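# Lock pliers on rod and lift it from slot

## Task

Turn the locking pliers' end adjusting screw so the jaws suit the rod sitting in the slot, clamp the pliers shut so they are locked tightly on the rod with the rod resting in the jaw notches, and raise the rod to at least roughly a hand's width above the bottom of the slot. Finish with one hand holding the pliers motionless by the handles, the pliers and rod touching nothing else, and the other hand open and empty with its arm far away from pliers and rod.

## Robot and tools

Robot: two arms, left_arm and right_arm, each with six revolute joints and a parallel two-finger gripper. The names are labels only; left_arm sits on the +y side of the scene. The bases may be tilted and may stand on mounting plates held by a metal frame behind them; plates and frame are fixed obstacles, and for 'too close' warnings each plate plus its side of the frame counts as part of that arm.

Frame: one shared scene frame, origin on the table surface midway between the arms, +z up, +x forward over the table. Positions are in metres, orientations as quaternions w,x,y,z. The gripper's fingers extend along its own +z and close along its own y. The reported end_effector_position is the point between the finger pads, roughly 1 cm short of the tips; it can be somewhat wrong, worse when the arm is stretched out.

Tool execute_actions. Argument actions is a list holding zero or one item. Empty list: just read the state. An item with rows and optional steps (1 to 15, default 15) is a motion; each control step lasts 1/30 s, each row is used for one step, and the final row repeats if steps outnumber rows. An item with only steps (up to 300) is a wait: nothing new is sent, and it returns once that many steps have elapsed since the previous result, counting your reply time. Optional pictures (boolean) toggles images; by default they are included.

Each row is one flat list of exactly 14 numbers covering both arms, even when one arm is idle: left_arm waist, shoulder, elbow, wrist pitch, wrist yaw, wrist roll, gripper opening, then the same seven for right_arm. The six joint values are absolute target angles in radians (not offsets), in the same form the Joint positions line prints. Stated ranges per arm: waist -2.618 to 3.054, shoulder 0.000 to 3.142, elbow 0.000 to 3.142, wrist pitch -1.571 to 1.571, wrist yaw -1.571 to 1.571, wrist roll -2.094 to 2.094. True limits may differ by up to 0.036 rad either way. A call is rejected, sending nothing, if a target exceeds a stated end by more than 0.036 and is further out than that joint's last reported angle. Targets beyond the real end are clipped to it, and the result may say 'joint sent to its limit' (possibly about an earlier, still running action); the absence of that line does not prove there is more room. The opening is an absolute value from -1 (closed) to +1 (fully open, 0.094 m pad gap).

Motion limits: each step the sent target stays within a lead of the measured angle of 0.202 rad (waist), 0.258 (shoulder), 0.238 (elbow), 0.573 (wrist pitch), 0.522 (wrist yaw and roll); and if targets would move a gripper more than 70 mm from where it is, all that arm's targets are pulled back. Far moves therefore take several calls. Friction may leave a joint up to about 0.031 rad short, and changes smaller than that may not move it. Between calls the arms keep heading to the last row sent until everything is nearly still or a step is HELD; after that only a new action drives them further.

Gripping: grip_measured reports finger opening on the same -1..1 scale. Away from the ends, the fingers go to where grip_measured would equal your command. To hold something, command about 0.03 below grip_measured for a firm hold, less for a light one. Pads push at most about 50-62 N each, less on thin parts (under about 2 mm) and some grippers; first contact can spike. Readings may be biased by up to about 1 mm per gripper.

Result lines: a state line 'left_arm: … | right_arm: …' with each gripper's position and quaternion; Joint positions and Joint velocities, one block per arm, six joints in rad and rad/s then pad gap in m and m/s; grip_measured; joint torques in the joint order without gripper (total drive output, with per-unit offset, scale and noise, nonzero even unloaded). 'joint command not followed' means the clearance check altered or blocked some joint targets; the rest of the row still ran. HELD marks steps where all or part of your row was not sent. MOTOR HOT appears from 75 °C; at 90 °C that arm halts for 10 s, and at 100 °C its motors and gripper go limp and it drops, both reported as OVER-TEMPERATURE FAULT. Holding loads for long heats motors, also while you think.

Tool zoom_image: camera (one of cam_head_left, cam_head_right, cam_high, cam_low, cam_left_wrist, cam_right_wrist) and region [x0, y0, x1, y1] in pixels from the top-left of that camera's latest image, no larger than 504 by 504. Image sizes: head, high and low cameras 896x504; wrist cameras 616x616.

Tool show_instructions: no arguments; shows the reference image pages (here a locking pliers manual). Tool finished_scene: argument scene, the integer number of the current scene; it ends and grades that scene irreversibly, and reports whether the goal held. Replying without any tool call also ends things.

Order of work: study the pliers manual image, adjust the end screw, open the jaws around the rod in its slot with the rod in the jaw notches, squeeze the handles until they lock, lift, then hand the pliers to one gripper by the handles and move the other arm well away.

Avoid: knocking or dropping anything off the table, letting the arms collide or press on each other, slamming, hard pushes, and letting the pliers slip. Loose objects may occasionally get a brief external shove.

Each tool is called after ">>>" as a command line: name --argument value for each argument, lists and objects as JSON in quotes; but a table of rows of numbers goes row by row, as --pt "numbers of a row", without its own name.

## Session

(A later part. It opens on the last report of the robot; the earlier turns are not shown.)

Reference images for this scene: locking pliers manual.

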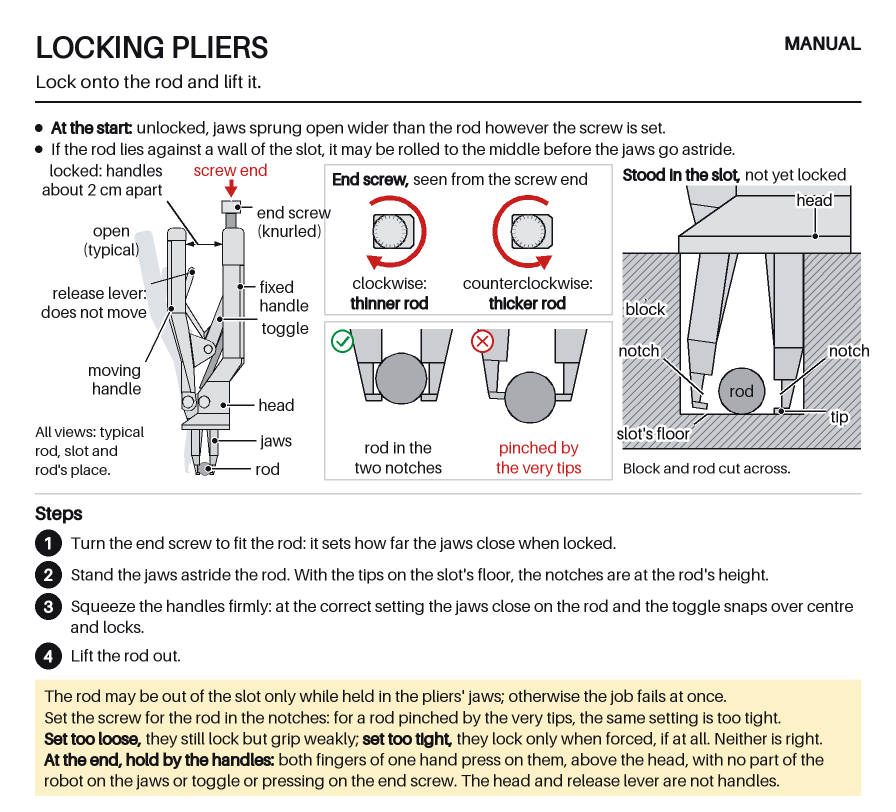

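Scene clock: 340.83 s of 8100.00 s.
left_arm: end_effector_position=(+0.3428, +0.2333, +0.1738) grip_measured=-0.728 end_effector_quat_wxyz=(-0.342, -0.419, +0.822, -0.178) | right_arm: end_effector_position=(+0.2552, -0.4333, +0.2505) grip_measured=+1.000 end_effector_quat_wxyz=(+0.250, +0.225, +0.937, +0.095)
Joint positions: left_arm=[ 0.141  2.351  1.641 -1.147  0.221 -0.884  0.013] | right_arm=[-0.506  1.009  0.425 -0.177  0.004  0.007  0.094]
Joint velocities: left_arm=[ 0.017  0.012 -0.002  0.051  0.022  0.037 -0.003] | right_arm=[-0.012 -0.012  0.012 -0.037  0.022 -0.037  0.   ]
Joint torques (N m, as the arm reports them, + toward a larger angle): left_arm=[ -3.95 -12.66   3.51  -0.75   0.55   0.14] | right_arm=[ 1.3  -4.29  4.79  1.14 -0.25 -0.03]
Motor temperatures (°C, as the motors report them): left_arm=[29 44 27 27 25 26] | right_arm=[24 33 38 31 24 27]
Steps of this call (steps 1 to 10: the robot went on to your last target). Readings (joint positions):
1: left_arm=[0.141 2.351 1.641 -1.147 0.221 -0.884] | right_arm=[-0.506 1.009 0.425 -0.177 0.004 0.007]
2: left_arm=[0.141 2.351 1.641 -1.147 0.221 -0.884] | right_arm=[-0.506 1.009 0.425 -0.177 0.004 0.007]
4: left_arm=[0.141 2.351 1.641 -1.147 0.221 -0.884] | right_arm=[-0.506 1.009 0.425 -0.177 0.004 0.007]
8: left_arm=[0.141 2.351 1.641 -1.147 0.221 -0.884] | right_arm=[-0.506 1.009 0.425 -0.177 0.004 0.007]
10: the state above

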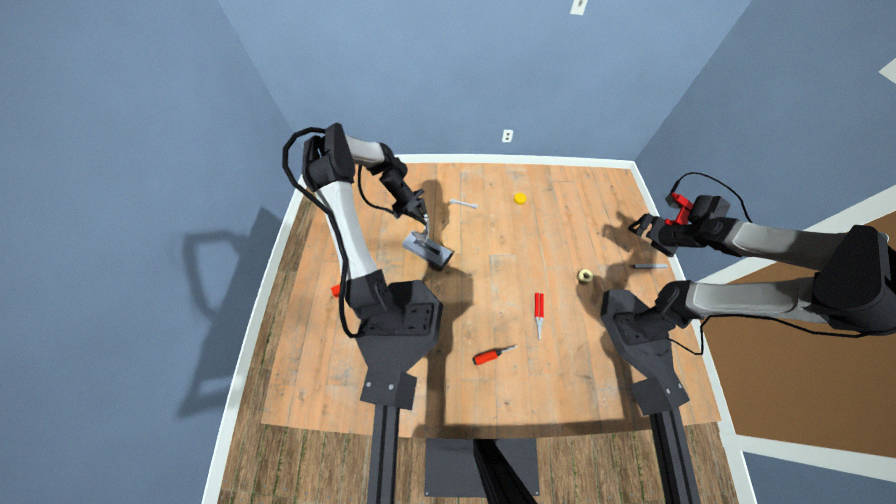

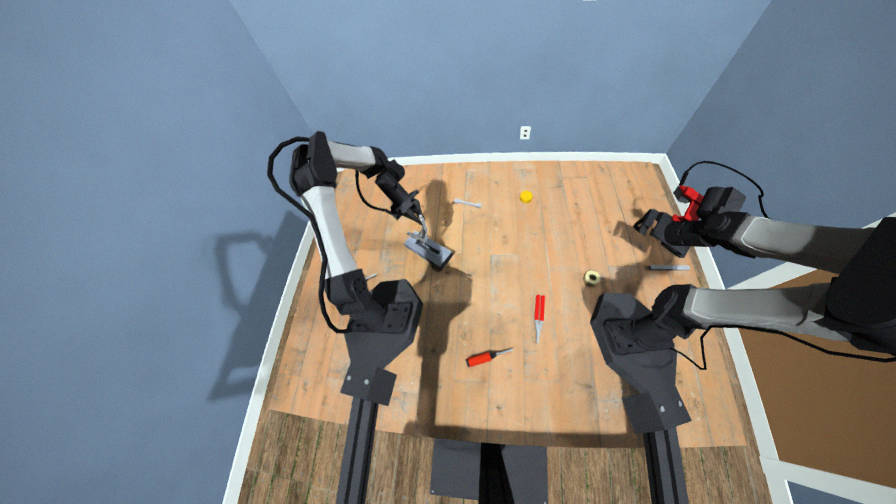

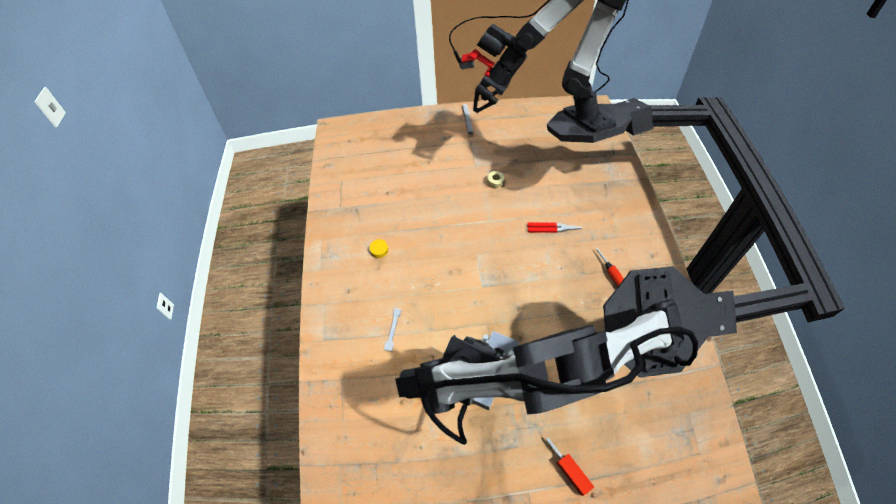

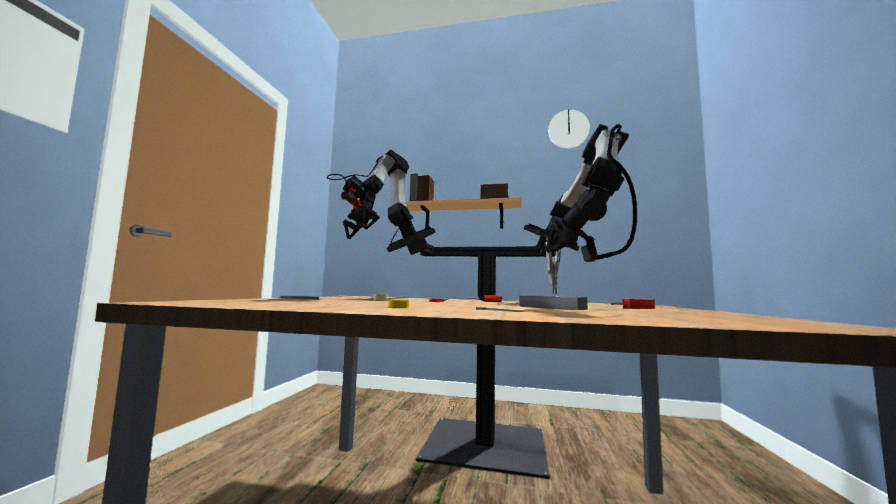

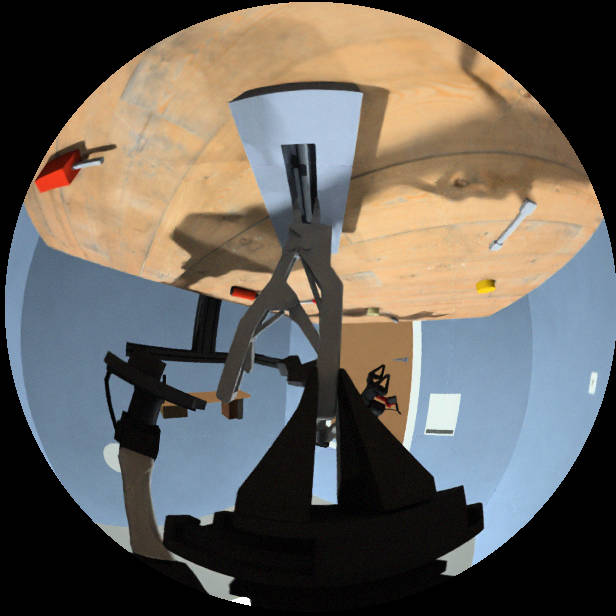

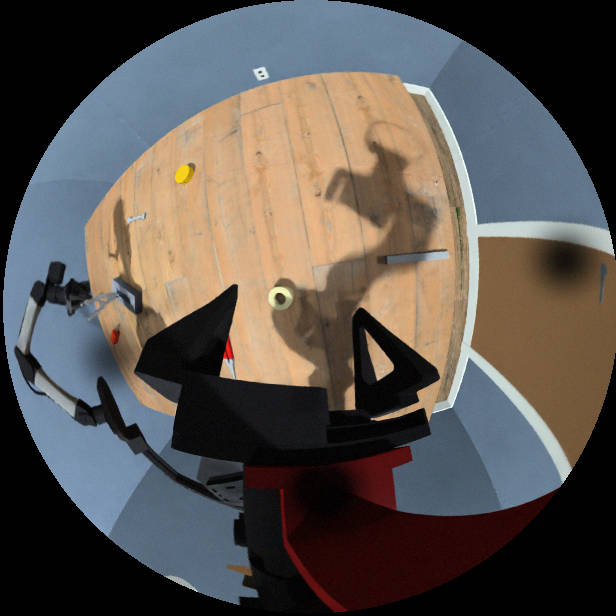

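>>> execute_actions --actions '[{"rows":[[0.162,2.378,1.63,-1.148,0.243,-0.88,-0.775,-0.5,1,0.4,-0.2,0,0,1]],"steps":15}]'

>>> zoom_image --camera "cam_left_wrist" --region '[240, 90, 380, 260]'

Scene clock: 346.57 s of 8100.00 s.
left_arm: end_effector_position=(+0.3406, +0.2342, +0.1681) grip_measured=-0.728 end_effector_quat_wxyz=(-0.347, -0.422, +0.819, -0.176) | right_arm: end_effector_position=(+0.2552, -0.4333, +0.2505) grip_measured=+1.000 end_effector_quat_wxyz=(+0.250, +0.225, +0.937, +0.095)
Joint positions: left_arm=[ 0.151  2.366  1.641 -1.143  0.221 -0.884  0.013] | right_arm=[-0.506  1.009  0.425 -0.177  0.004  0.007  0.094]
Joint velocities: left_arm=[-0.012  0.002  0.002 -0.022 -0.022 -0.095 -0.001] | right_arm=[-0.002 -0.002 -0.002 -0.022  0.022 -0.051  0.   ]
Joint torques (N m, as the arm reports them, + toward a larger angle): left_arm=[ -4.23 -13.42   3.46  -0.78   0.54   0.14] | right_arm=[ 1.44 -4.41  5.01  1.18 -0.28 -0.01]
Motor temperatures (°C, as the motors report them): left_arm=[29 44 27 27 25 26] | right_arm=[24 33 38 31 24 27]
Steps of this call (steps 1 to 15: the robot went on to your last target; steps 16 to 157: nothing new was sent; steps 158 to 172: all 15 steps of this action). Readings (joint positions):
158: left_arm=[0.142 2.352 1.641 -1.147 0.221 -0.884] | right_arm=[-0.506 1.009 0.425 -0.177 0.004 0.007]
159: left_arm=[0.143 2.354 1.641 -1.146 0.221 -0.884] | right_arm=[-0.506 1.009 0.425 -0.177 0.004 0.007]
161: left_arm=[0.146 2.359 1.641 -1.144 0.221 -0.884] | right_arm=[-0.506 1.009 0.425 -0.177 0.004 0.007]
165: left_arm=[0.151 2.366 1.641 -1.143 0.221 -0.884] | right_arm=[-0.506 1.009 0.425 -0.177 0.004 0.007]
172: the state above

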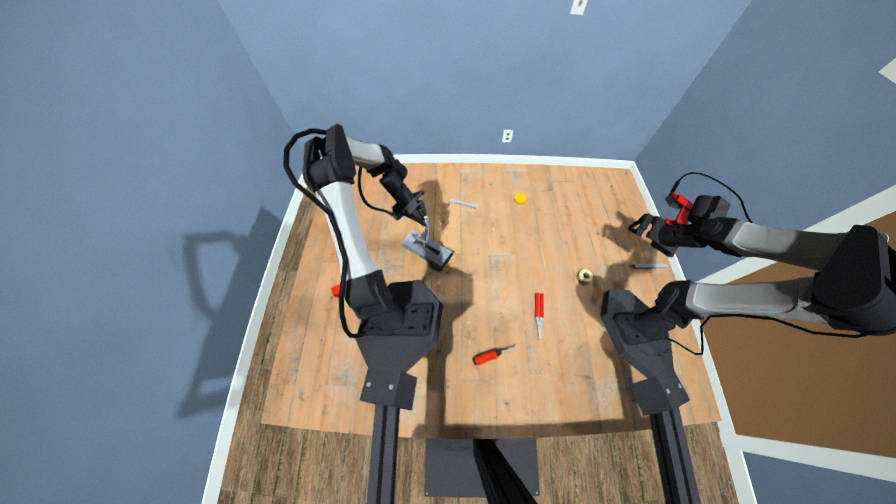

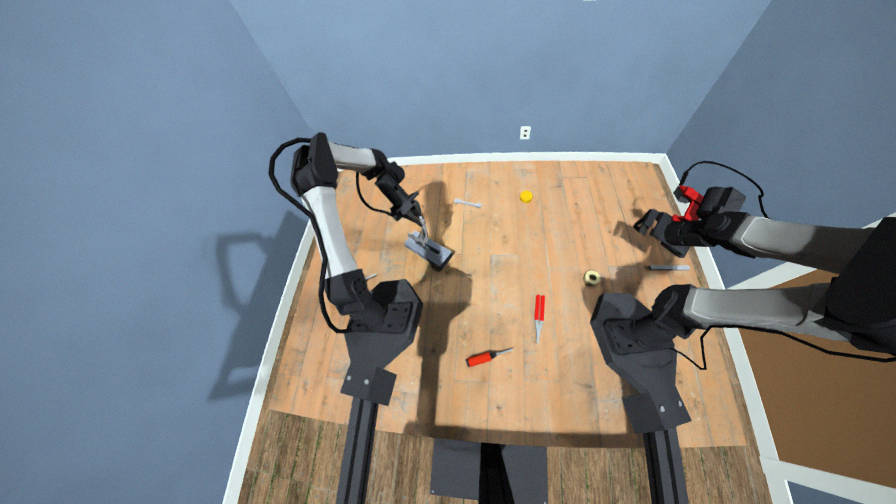

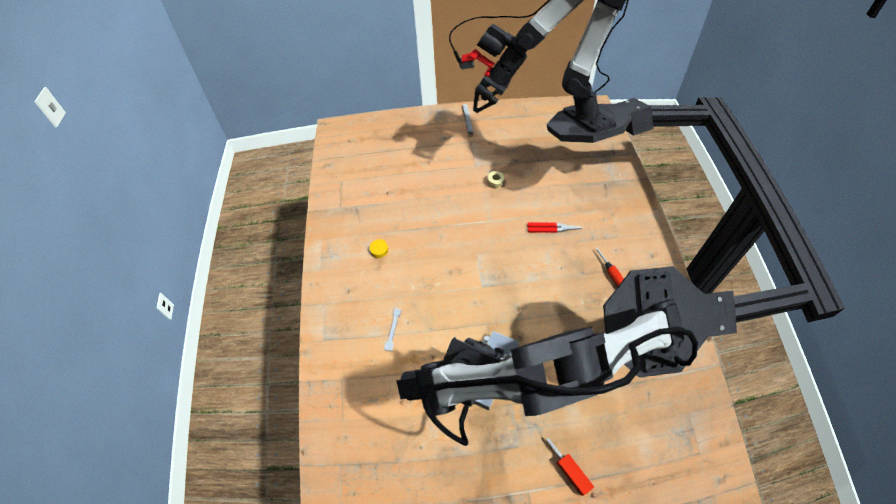

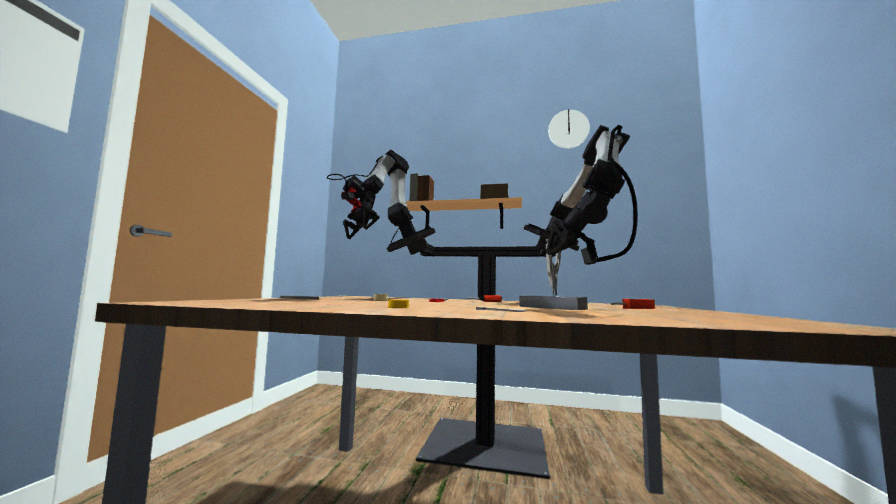

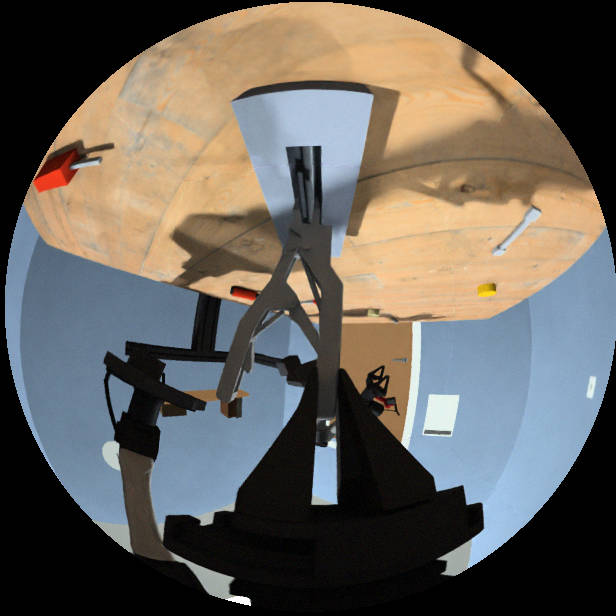

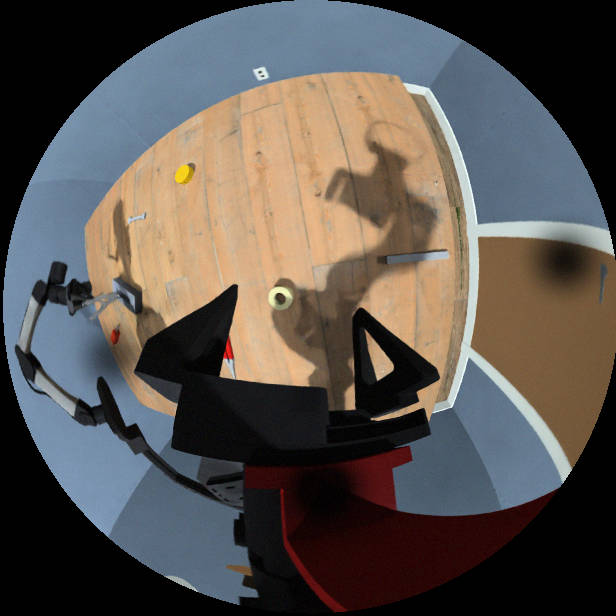

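Region (240, 90, 380, 260) of cam_left_wrist's 616x616 image, scaled by 2.965, with more detail than that image has; it fills the left 415 columns of this view, and the rest is white.

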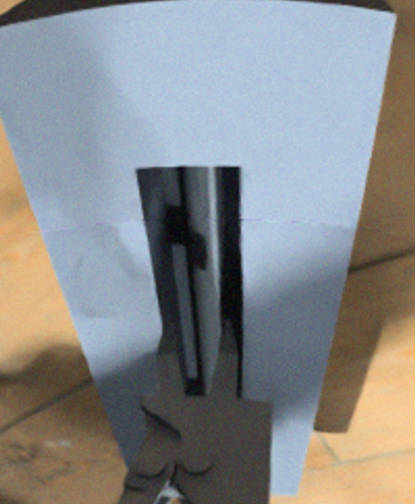

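>>> execute_actions --actions '[{"rows":[[0.162,2.378,1.63,-1.146,0.243,-0.869,-0.775,-0.5,1,0.4,-0.2,0,0,1],[0.162,2.378,1.63,-1.146,0.243,-0.869,-0.775,-0.5,1,0.4,-0.2,0,0,1],[0.162,2.378,1.63,-1.146,0.243,-0.869,-0.775,-0.5,1,0.4,-0.2,0,0,1],[0.162,2.378,1.63,-1.146,0.243,-0.869,-0.775,-0.5,1,0.4,-0.2,0,0,1],[0.162,2.39,1.63,-1.138,0.243,-0.865,-0.775,-0.5,1,0.4,-0.2,0,0,1],[0.168,2.396,1.63,-1.13,0.243,-0.862,-0.775,-0.5,1,0.4,-0.2,0,0,1],[0.172,2.401,1.63,-1.125,0.243,-0.86,-0.775,-0.5,1,0.4,-0.2,0,0,1]],"steps":15}]' --pictures false

>>> execute_actions --actions '[{"steps":8}]'

>>> zoom_image --camera "cam_left_wrist" --region '[240, 90, 380, 260]'

Scene clock: 355.63 s of 8100.00 s.
left_arm: end_effector_position=(+0.3394, +0.2336, +0.1574) grip_measured=-0.728 end_effector_quat_wxyz=(-0.348, -0.419, +0.820, -0.179) | right_arm: end_effector_position=(+0.2552, -0.4333, +0.2505) grip_measured=+1.000 end_effector_quat_wxyz=(+0.250, +0.225, +0.937, +0.095)
Joint positions: left_arm=[ 0.161  2.391  1.641 -1.122  0.222 -0.866  0.013] | right_arm=[-0.506  1.009  0.425 -0.177  0.004  0.007  0.094]
Joint velocities: left_arm=[ 0.017  0.007 -0.012 -0.007  0.022 -0.022 -0.   ] | right_arm=[ 0.007  0.012  0.002 -0.037  0.037 -0.037  0.   ]
Joint torques (N m, as the arm reports them, + toward a larger angle): left_arm=[ -4.2  -13.68   3.23  -0.79   0.52   0.16] | right_arm=[ 1.33 -4.35  4.98  1.16 -0.24  0.03]
Motor temperatures (°C, as the motors report them): left_arm=[29 44 26 27 25 26] | right_arm=[24 33 38 31 24 27]
Steps of this call (steps 1 to 15: the robot went on to your last target; steps 16 to 257: nothing new was sent; steps 258 to 272: all 15 steps of this action). Readings (joint positions):
258: left_arm=[0.151 2.366 1.641 -1.142 0.221 -0.883] | right_arm=[-0.506 1.009 0.425 -0.177 0.004 0.007]
259: left_arm=[0.151 2.366 1.641 -1.142 0.221 -0.881] | right_arm=[-0.506 1.009 0.425 -0.177 0.004 0.007]
261: left_arm=[0.151 2.366 1.641 -1.142 0.221 -0.878] | right_arm=[-0.506 1.009 0.425 -0.177 0.004 0.007]
265: left_arm=[0.153 2.376 1.641 -1.132 0.222 -0.871] | right_arm=[-0.506 1.009 0.425 -0.177 0.004 0.007]
272: the state above

Scene clock: 355.90 s of 8100.00 s.
left_arm: end_effector_position=(+0.3399, +0.2335, +0.1571) grip_measured=-0.728 end_effector_quat_wxyz=(-0.347, -0.418, +0.820, -0.179) | right_arm: end_effector_position=(+0.2552, -0.4333, +0.2505) grip_measured=+1.000 end_effector_quat_wxyz=(+0.250, +0.225, +0.937, +0.095)
Joint positions: left_arm=[ 0.161  2.391  1.641 -1.119  0.222 -0.865  0.013] | right_arm=[-0.506  1.009  0.425 -0.177  0.004  0.007  0.094]
Joint velocities: left_arm=[ 0.007  0.002 -0.007 -0.022 -0.11   0.037  0.001] | right_arm=[0.002 0.012 0.017 0.007 0.007 0.007 0.   ]
Joint torques (N m, as the arm reports them, + toward a larger angle): left_arm=[ -4.18 -13.65   3.29  -0.82   0.53   0.16] | right_arm=[ 1.37 -4.39  4.96  1.19 -0.29 -0.07]
Motor temperatures (°C, as the motors report them): left_arm=[29 44 26 27 25 26] | right_arm=[24 33 38 31 24 27]
Steps of this call (steps 1 to 8: the robot went on to your last target). Readings (joint positions):
1: left_arm=[0.161 2.391 1.641 -1.121 0.222 -0.866] | right_arm=[-0.506 1.009 0.425 -0.177 0.004 0.007]
2: left_arm=[0.161 2.391 1.641 -1.120 0.222 -0.865] | right_arm=[-0.506 1.009 0.425 -0.177 0.004 0.007]
4: left_arm=[0.161 2.391 1.641 -1.120 0.222 -0.865] | right_arm=[-0.506 1.009 0.425 -0.177 0.004 0.007]
8: the state above

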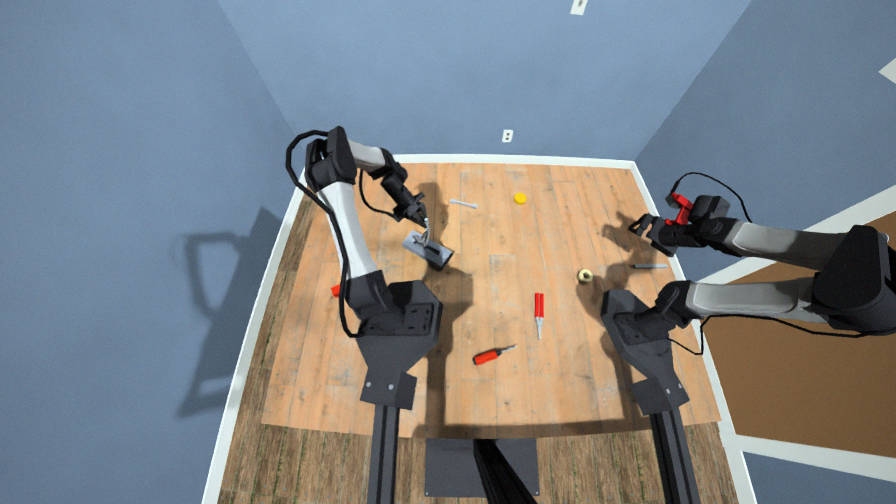

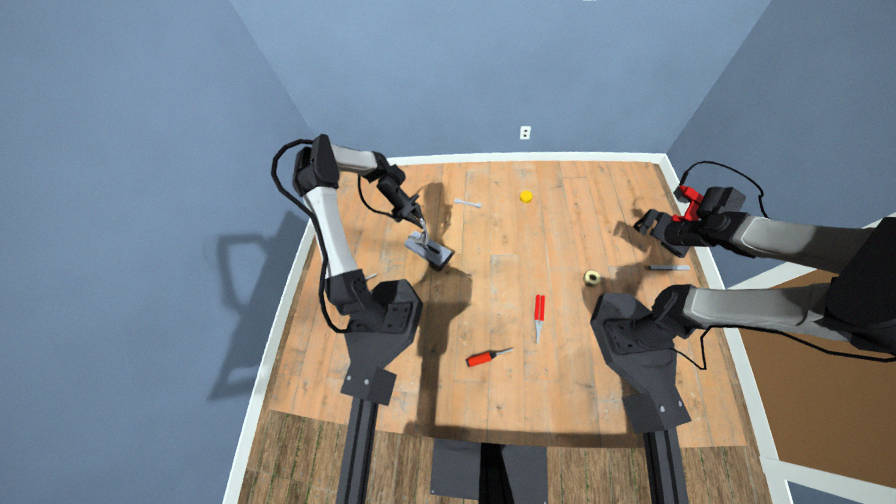

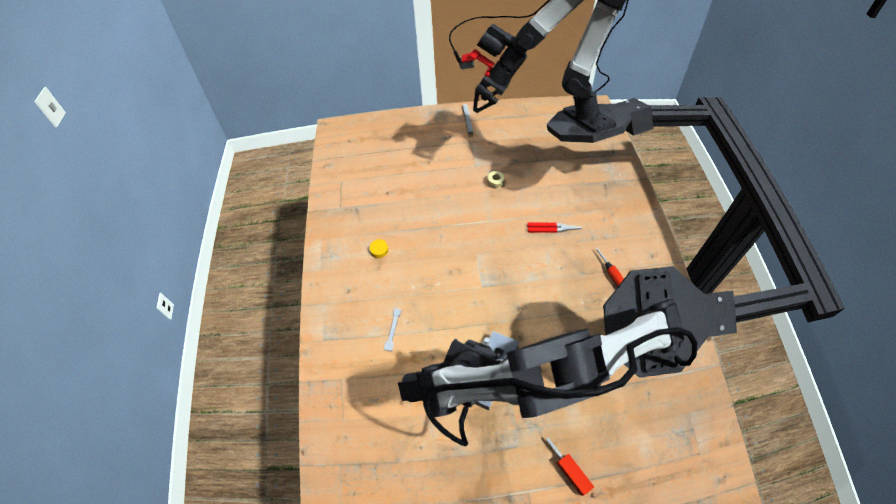

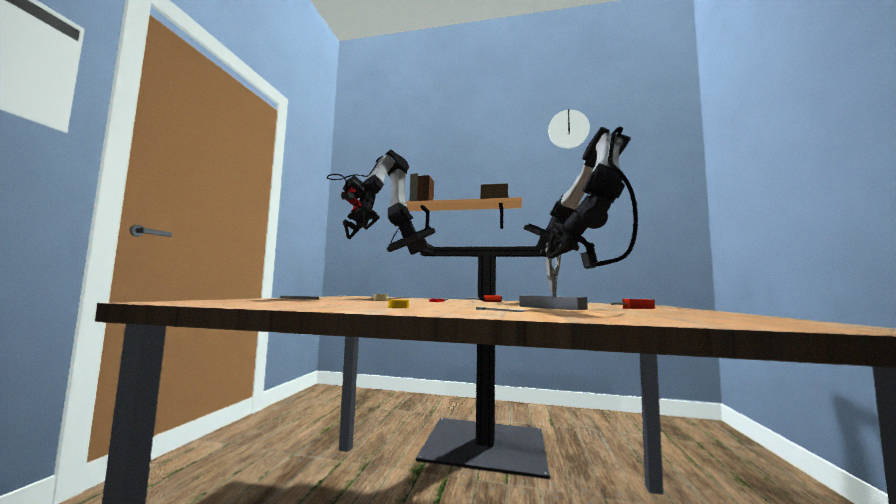

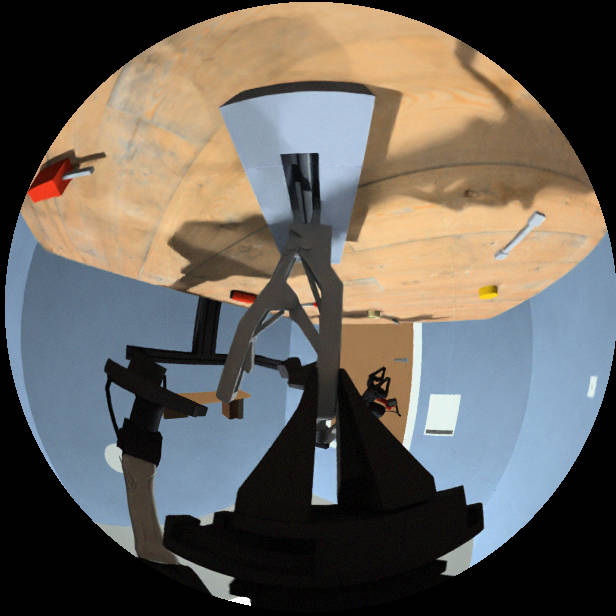

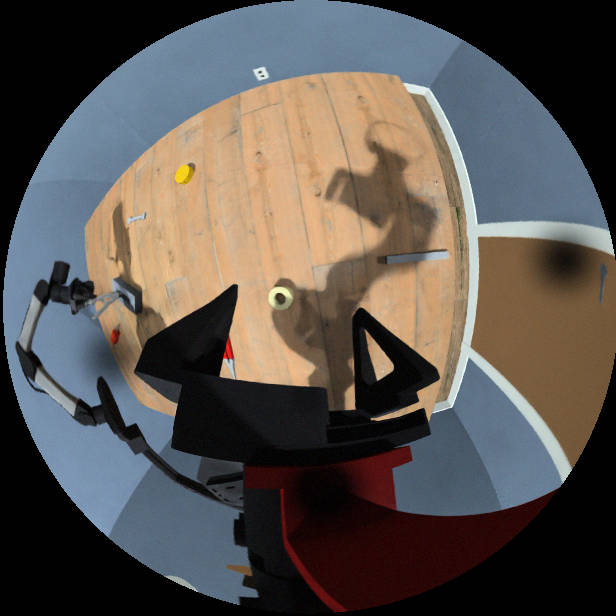

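Region (240, 90, 380, 260) of cam_left_wrist's 616x616 image, scaled by 2.965, with more detail than that image has; it fills the left 415 columns of this view, and the rest is white.

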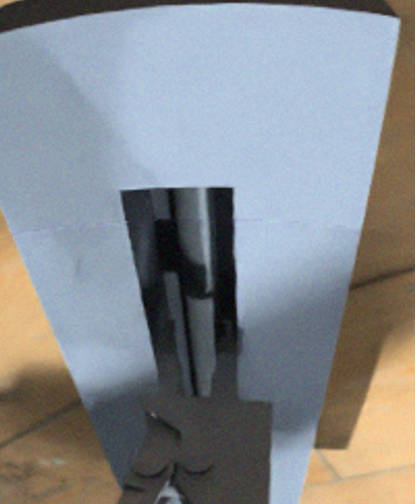

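Nicely centred. Continue 1 cm.

>>> execute_actions --actions '[{"rows":[[0.172,2.412,1.63,-1.115,0.243,-0.856,-0.775,-0.5,1,0.4,-0.2,0,0,1],[0.178,2.419,1.63,-1.107,0.243,-0.854,-0.775,-0.5,1,0.4,-0.2,0,0,1],[0.182,2.424,1.63,-1.101,0.243,-0.853,-0.775,-0.5,1,0.4,-0.2,0,0,1]],"steps":15}]'

>>> zoom_image --camera "cam_left_wrist" --region '[240, 90, 380, 260]'

Scene clock: 359.37 s of 8100.00 s.
left_arm: end_effector_position=(+0.3393, +0.2331, +0.1473) grip_measured=-0.728 end_effector_quat_wxyz=(-0.347, -0.420, +0.819, -0.181) | right_arm: end_effector_position=(+0.2552, -0.4333, +0.2505) grip_measured=+1.000 end_effector_quat_wxyz=(+0.250, +0.225, +0.937, +0.095)
Joint positions: left_arm=[ 0.171  2.413  1.641 -1.097  0.222 -0.858  0.013] | right_arm=[-0.506  1.009  0.425 -0.177  0.004  0.007  0.094]
Joint velocities: left_arm=[ 0.017 -0.002  0.002 -0.007  0.022  0.037 -0.   ] | right_arm=[-0.017  0.007 -0.022  0.022  0.007 -0.022  0.   ]
Joint torques (N m, as the arm reports them, + toward a larger angle): left_arm=[ -4.23 -13.65   3.18  -0.79   0.53   0.15] | right_arm=[ 1.37 -4.26  4.77  1.2  -0.27 -0.06]
Motor temperatures (°C, as the motors report them): left_arm=[29 45 26 27 25 26] | right_arm=[24 33 38 31 24 27]
Steps of this call (steps 1 to 15: the robot went on to your last target; steps 16 to 89: nothing new was sent; steps 90 to 104: all 15 steps of this action). Readings (joint positions):
90: left_arm=[0.161 2.391 1.641 -1.119 0.222 -0.864] | right_arm=[-0.506 1.009 0.425 -0.177 0.004 0.007]
91: left_arm=[0.161 2.392 1.641 -1.118 0.222 -0.864] | right_arm=[-0.506 1.009 0.425 -0.177 0.004 0.007]
93: left_arm=[0.164 2.398 1.641 -1.114 0.222 -0.863] | right_arm=[-0.506 1.009 0.425 -0.177 0.004 0.007]
97: left_arm=[0.170 2.412 1.641 -1.103 0.222 -0.860] | right_arm=[-0.506 1.009 0.425 -0.177 0.004 0.007]
104: the state above

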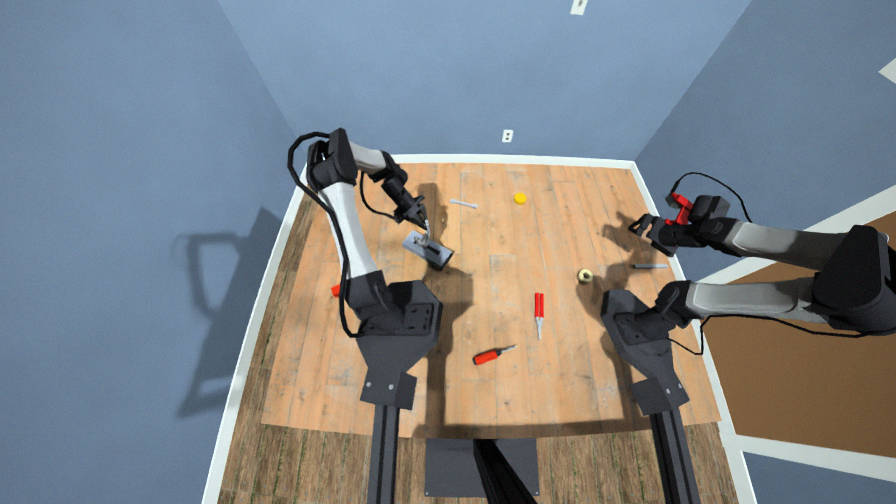

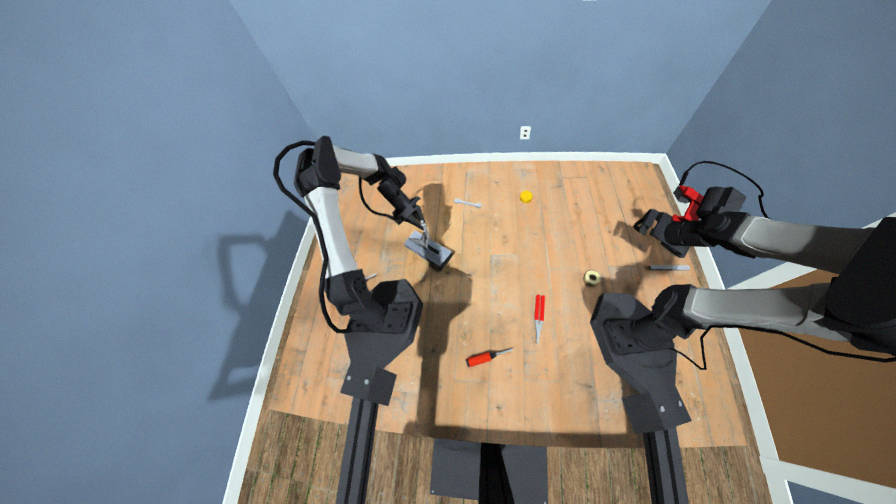

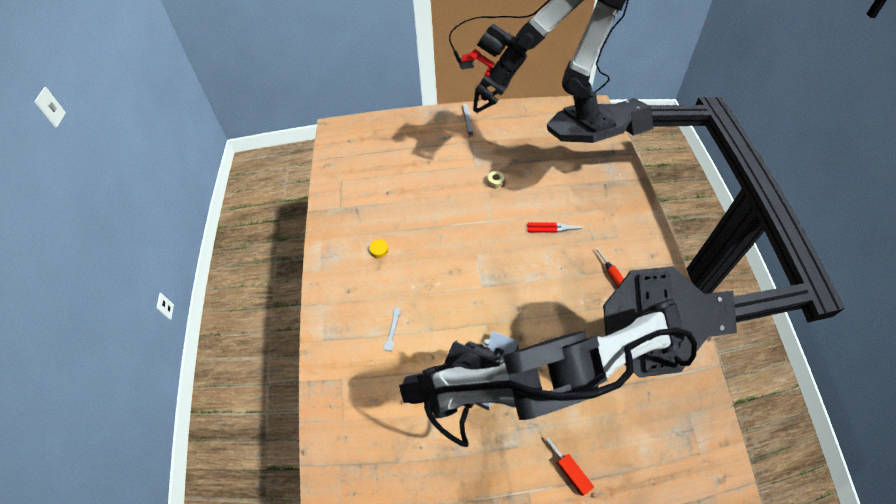

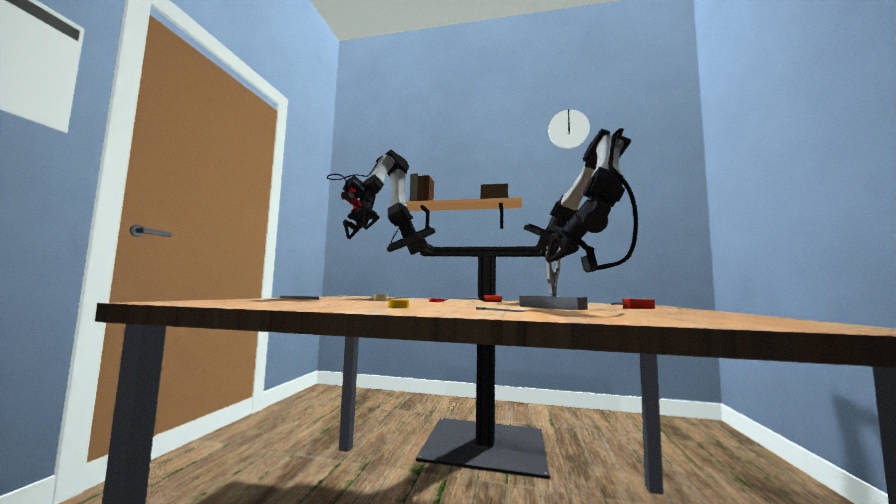

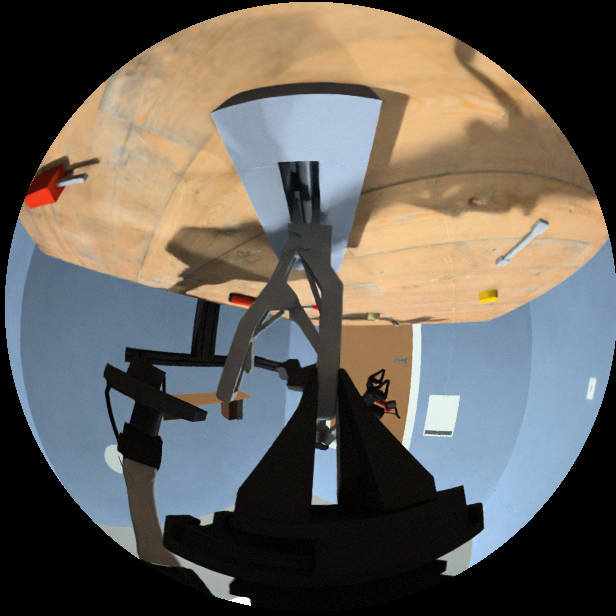

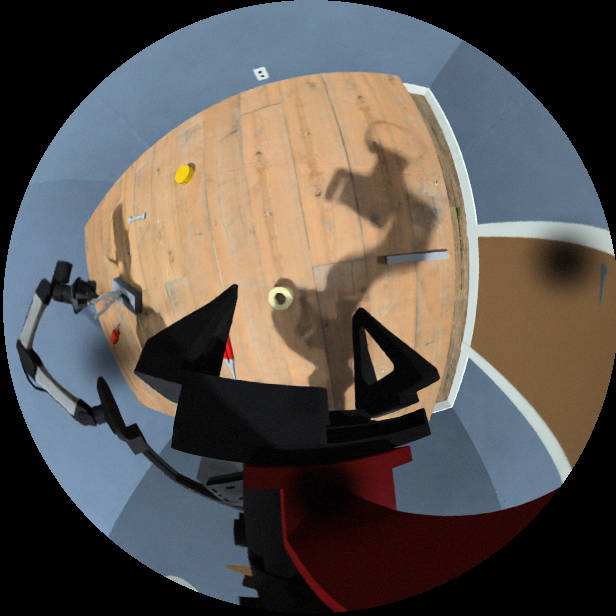

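Region (240, 90, 380, 260) of cam_left_wrist's 616x616 image, scaled by 2.965, with more detail than that image has; it fills the left 415 columns of this view, and the rest is white.

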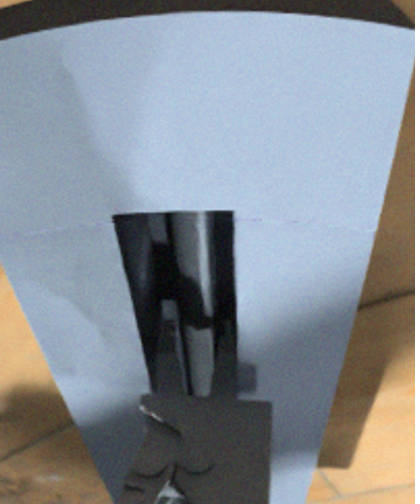

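>>> execute_actions --actions '[{"rows":[[0.182,2.441,1.63,-1.089,0.243,-0.853,-0.775,-0.5,1,0.4,-0.2,0,0,1]],"steps":15}]'

>>> zoom_image --camera "cam_low" --region '[500, 210, 640, 320]'

>>> zoom_image --camera "cam_head_right" --region '[380, 190, 480, 280]'

Scene clock: 368.97 s of 8100.00 s.
left_arm: end_effector_position=(+0.3380, +0.2306, +0.1416) grip_measured=-0.728 end_effector_quat_wxyz=(-0.348, -0.419, +0.819, -0.180) | right_arm: end_effector_position=(+0.2552, -0.4333, +0.2505) grip_measured=+1.000 end_effector_quat_wxyz=(+0.250, +0.225, +0.937, +0.095)
Joint positions: left_arm=[ 0.171  2.429  1.641 -1.085  0.222 -0.858  0.013] | right_arm=[-0.506  1.009  0.425 -0.177  0.004  0.007  0.094]
Joint velocities: left_arm=[ 0.007 -0.002 -0.012 -0.022 -0.095  0.007  0.001] | right_arm=[-0.002 -0.012 -0.017  0.051 -0.037 -0.066  0.   ]
Joint torques (N m, as the arm reports them, + toward a larger angle): left_arm=[ -4.15 -13.52   3.07  -0.79   0.54   0.14] | right_arm=[ 1.12 -4.44  4.92  1.16 -0.23 -0.03]
Motor temperatures (°C, as the motors report them): left_arm=[29 45 26 27 25 26] | right_arm=[24 33 38 31 24 27]
Steps of this call (steps 1 to 15: the robot went on to your last target; steps 16 to 273: nothing new was sent; steps 274 to 288: all 15 steps of this action). Readings (joint positions):
274: left_arm=[0.171 2.414 1.641 -1.097 0.222 -0.858] | right_arm=[-0.506 1.009 0.425 -0.177 0.004 0.007]
275: left_arm=[0.171 2.416 1.641 -1.095 0.222 -0.858] | right_arm=[-0.506 1.009 0.425 -0.177 0.004 0.007]
277: left_arm=[0.171 2.422 1.641 -1.091 0.222 -0.858] | right_arm=[-0.506 1.009 0.425 -0.177 0.004 0.007]
281: left_arm=[0.171 2.429 1.641 -1.086 0.222 -0.858] | right_arm=[-0.506 1.009 0.425 -0.177 0.004 0.007]
288: the state above

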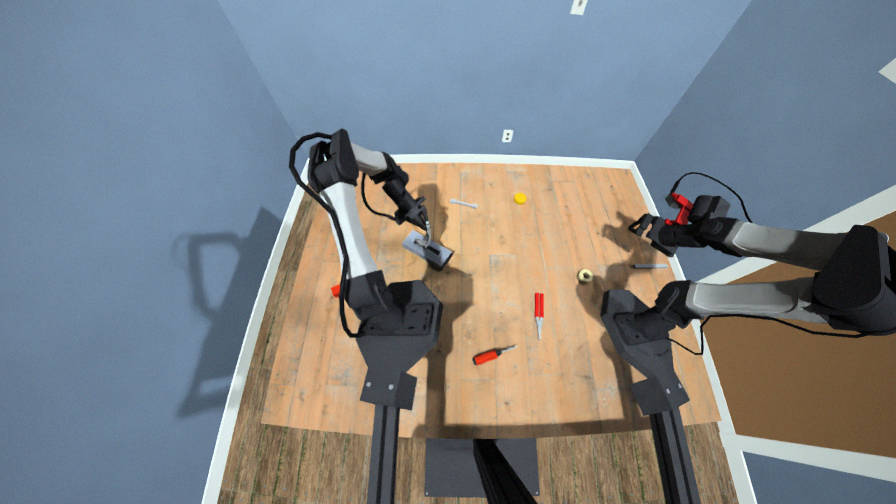

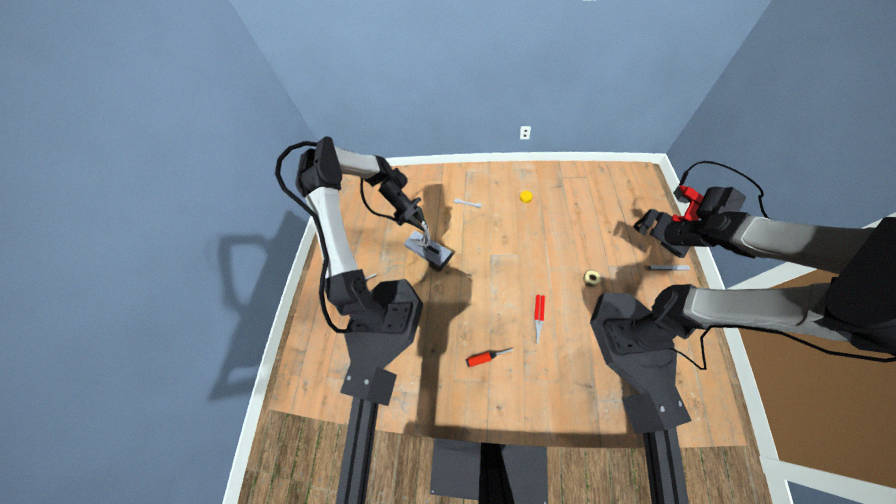

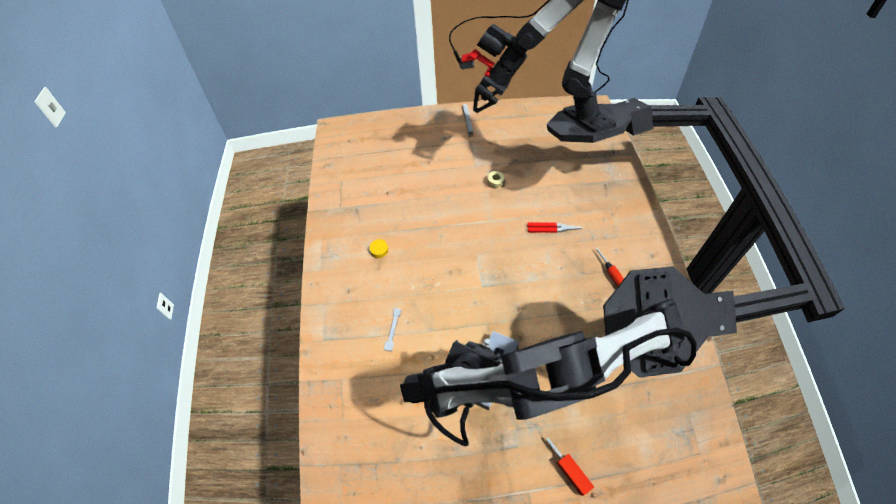

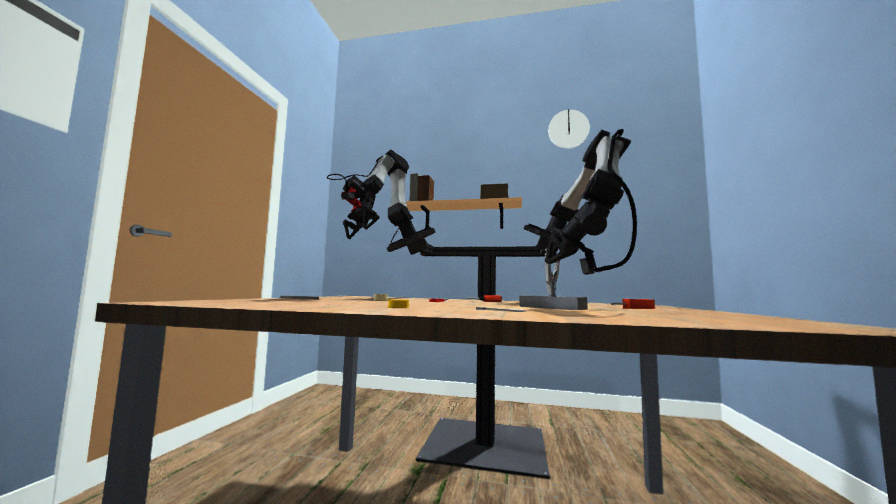

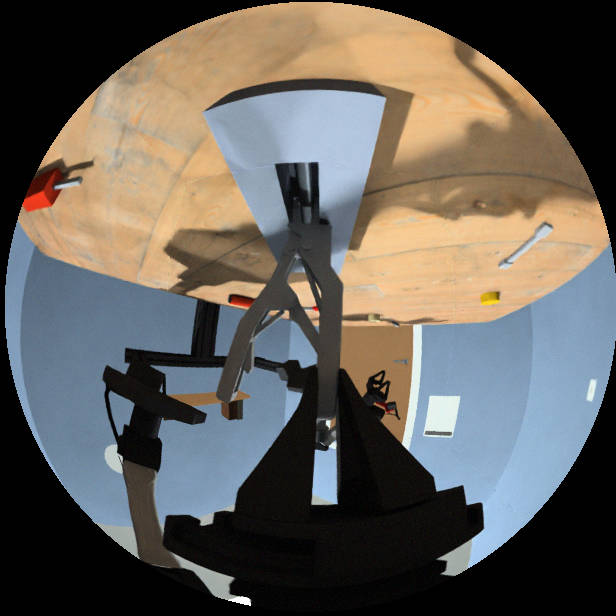

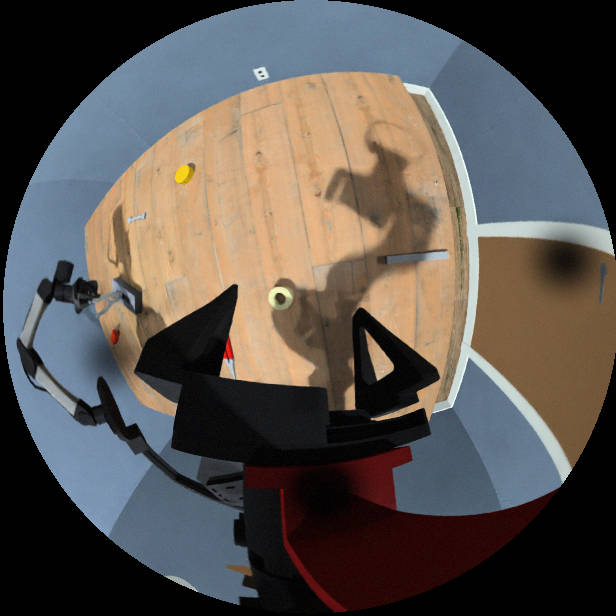

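Region (500, 210, 640, 320) of cam_low's 896x504 image, scaled by 3.600, with more detail than that image has; it fills the top 396 rows of this view, and the rest is white.

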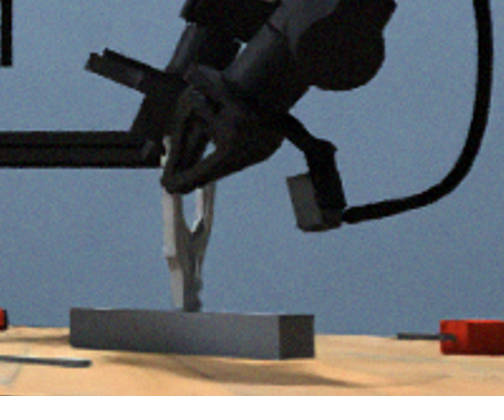

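Region (380, 190, 480, 280) of cam_head_right's 896x504 image, scaled by 5.040, with more detail than that image has; it fills the top 454 rows of this view, and the rest is white.

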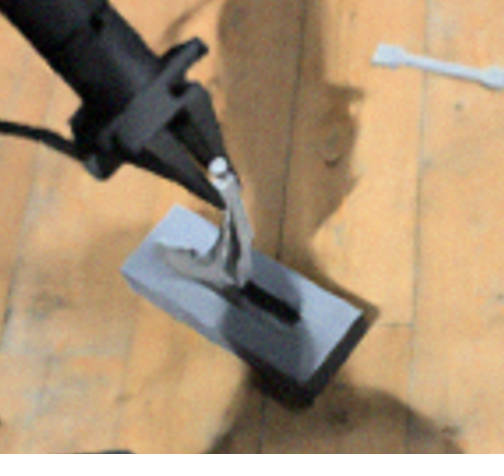

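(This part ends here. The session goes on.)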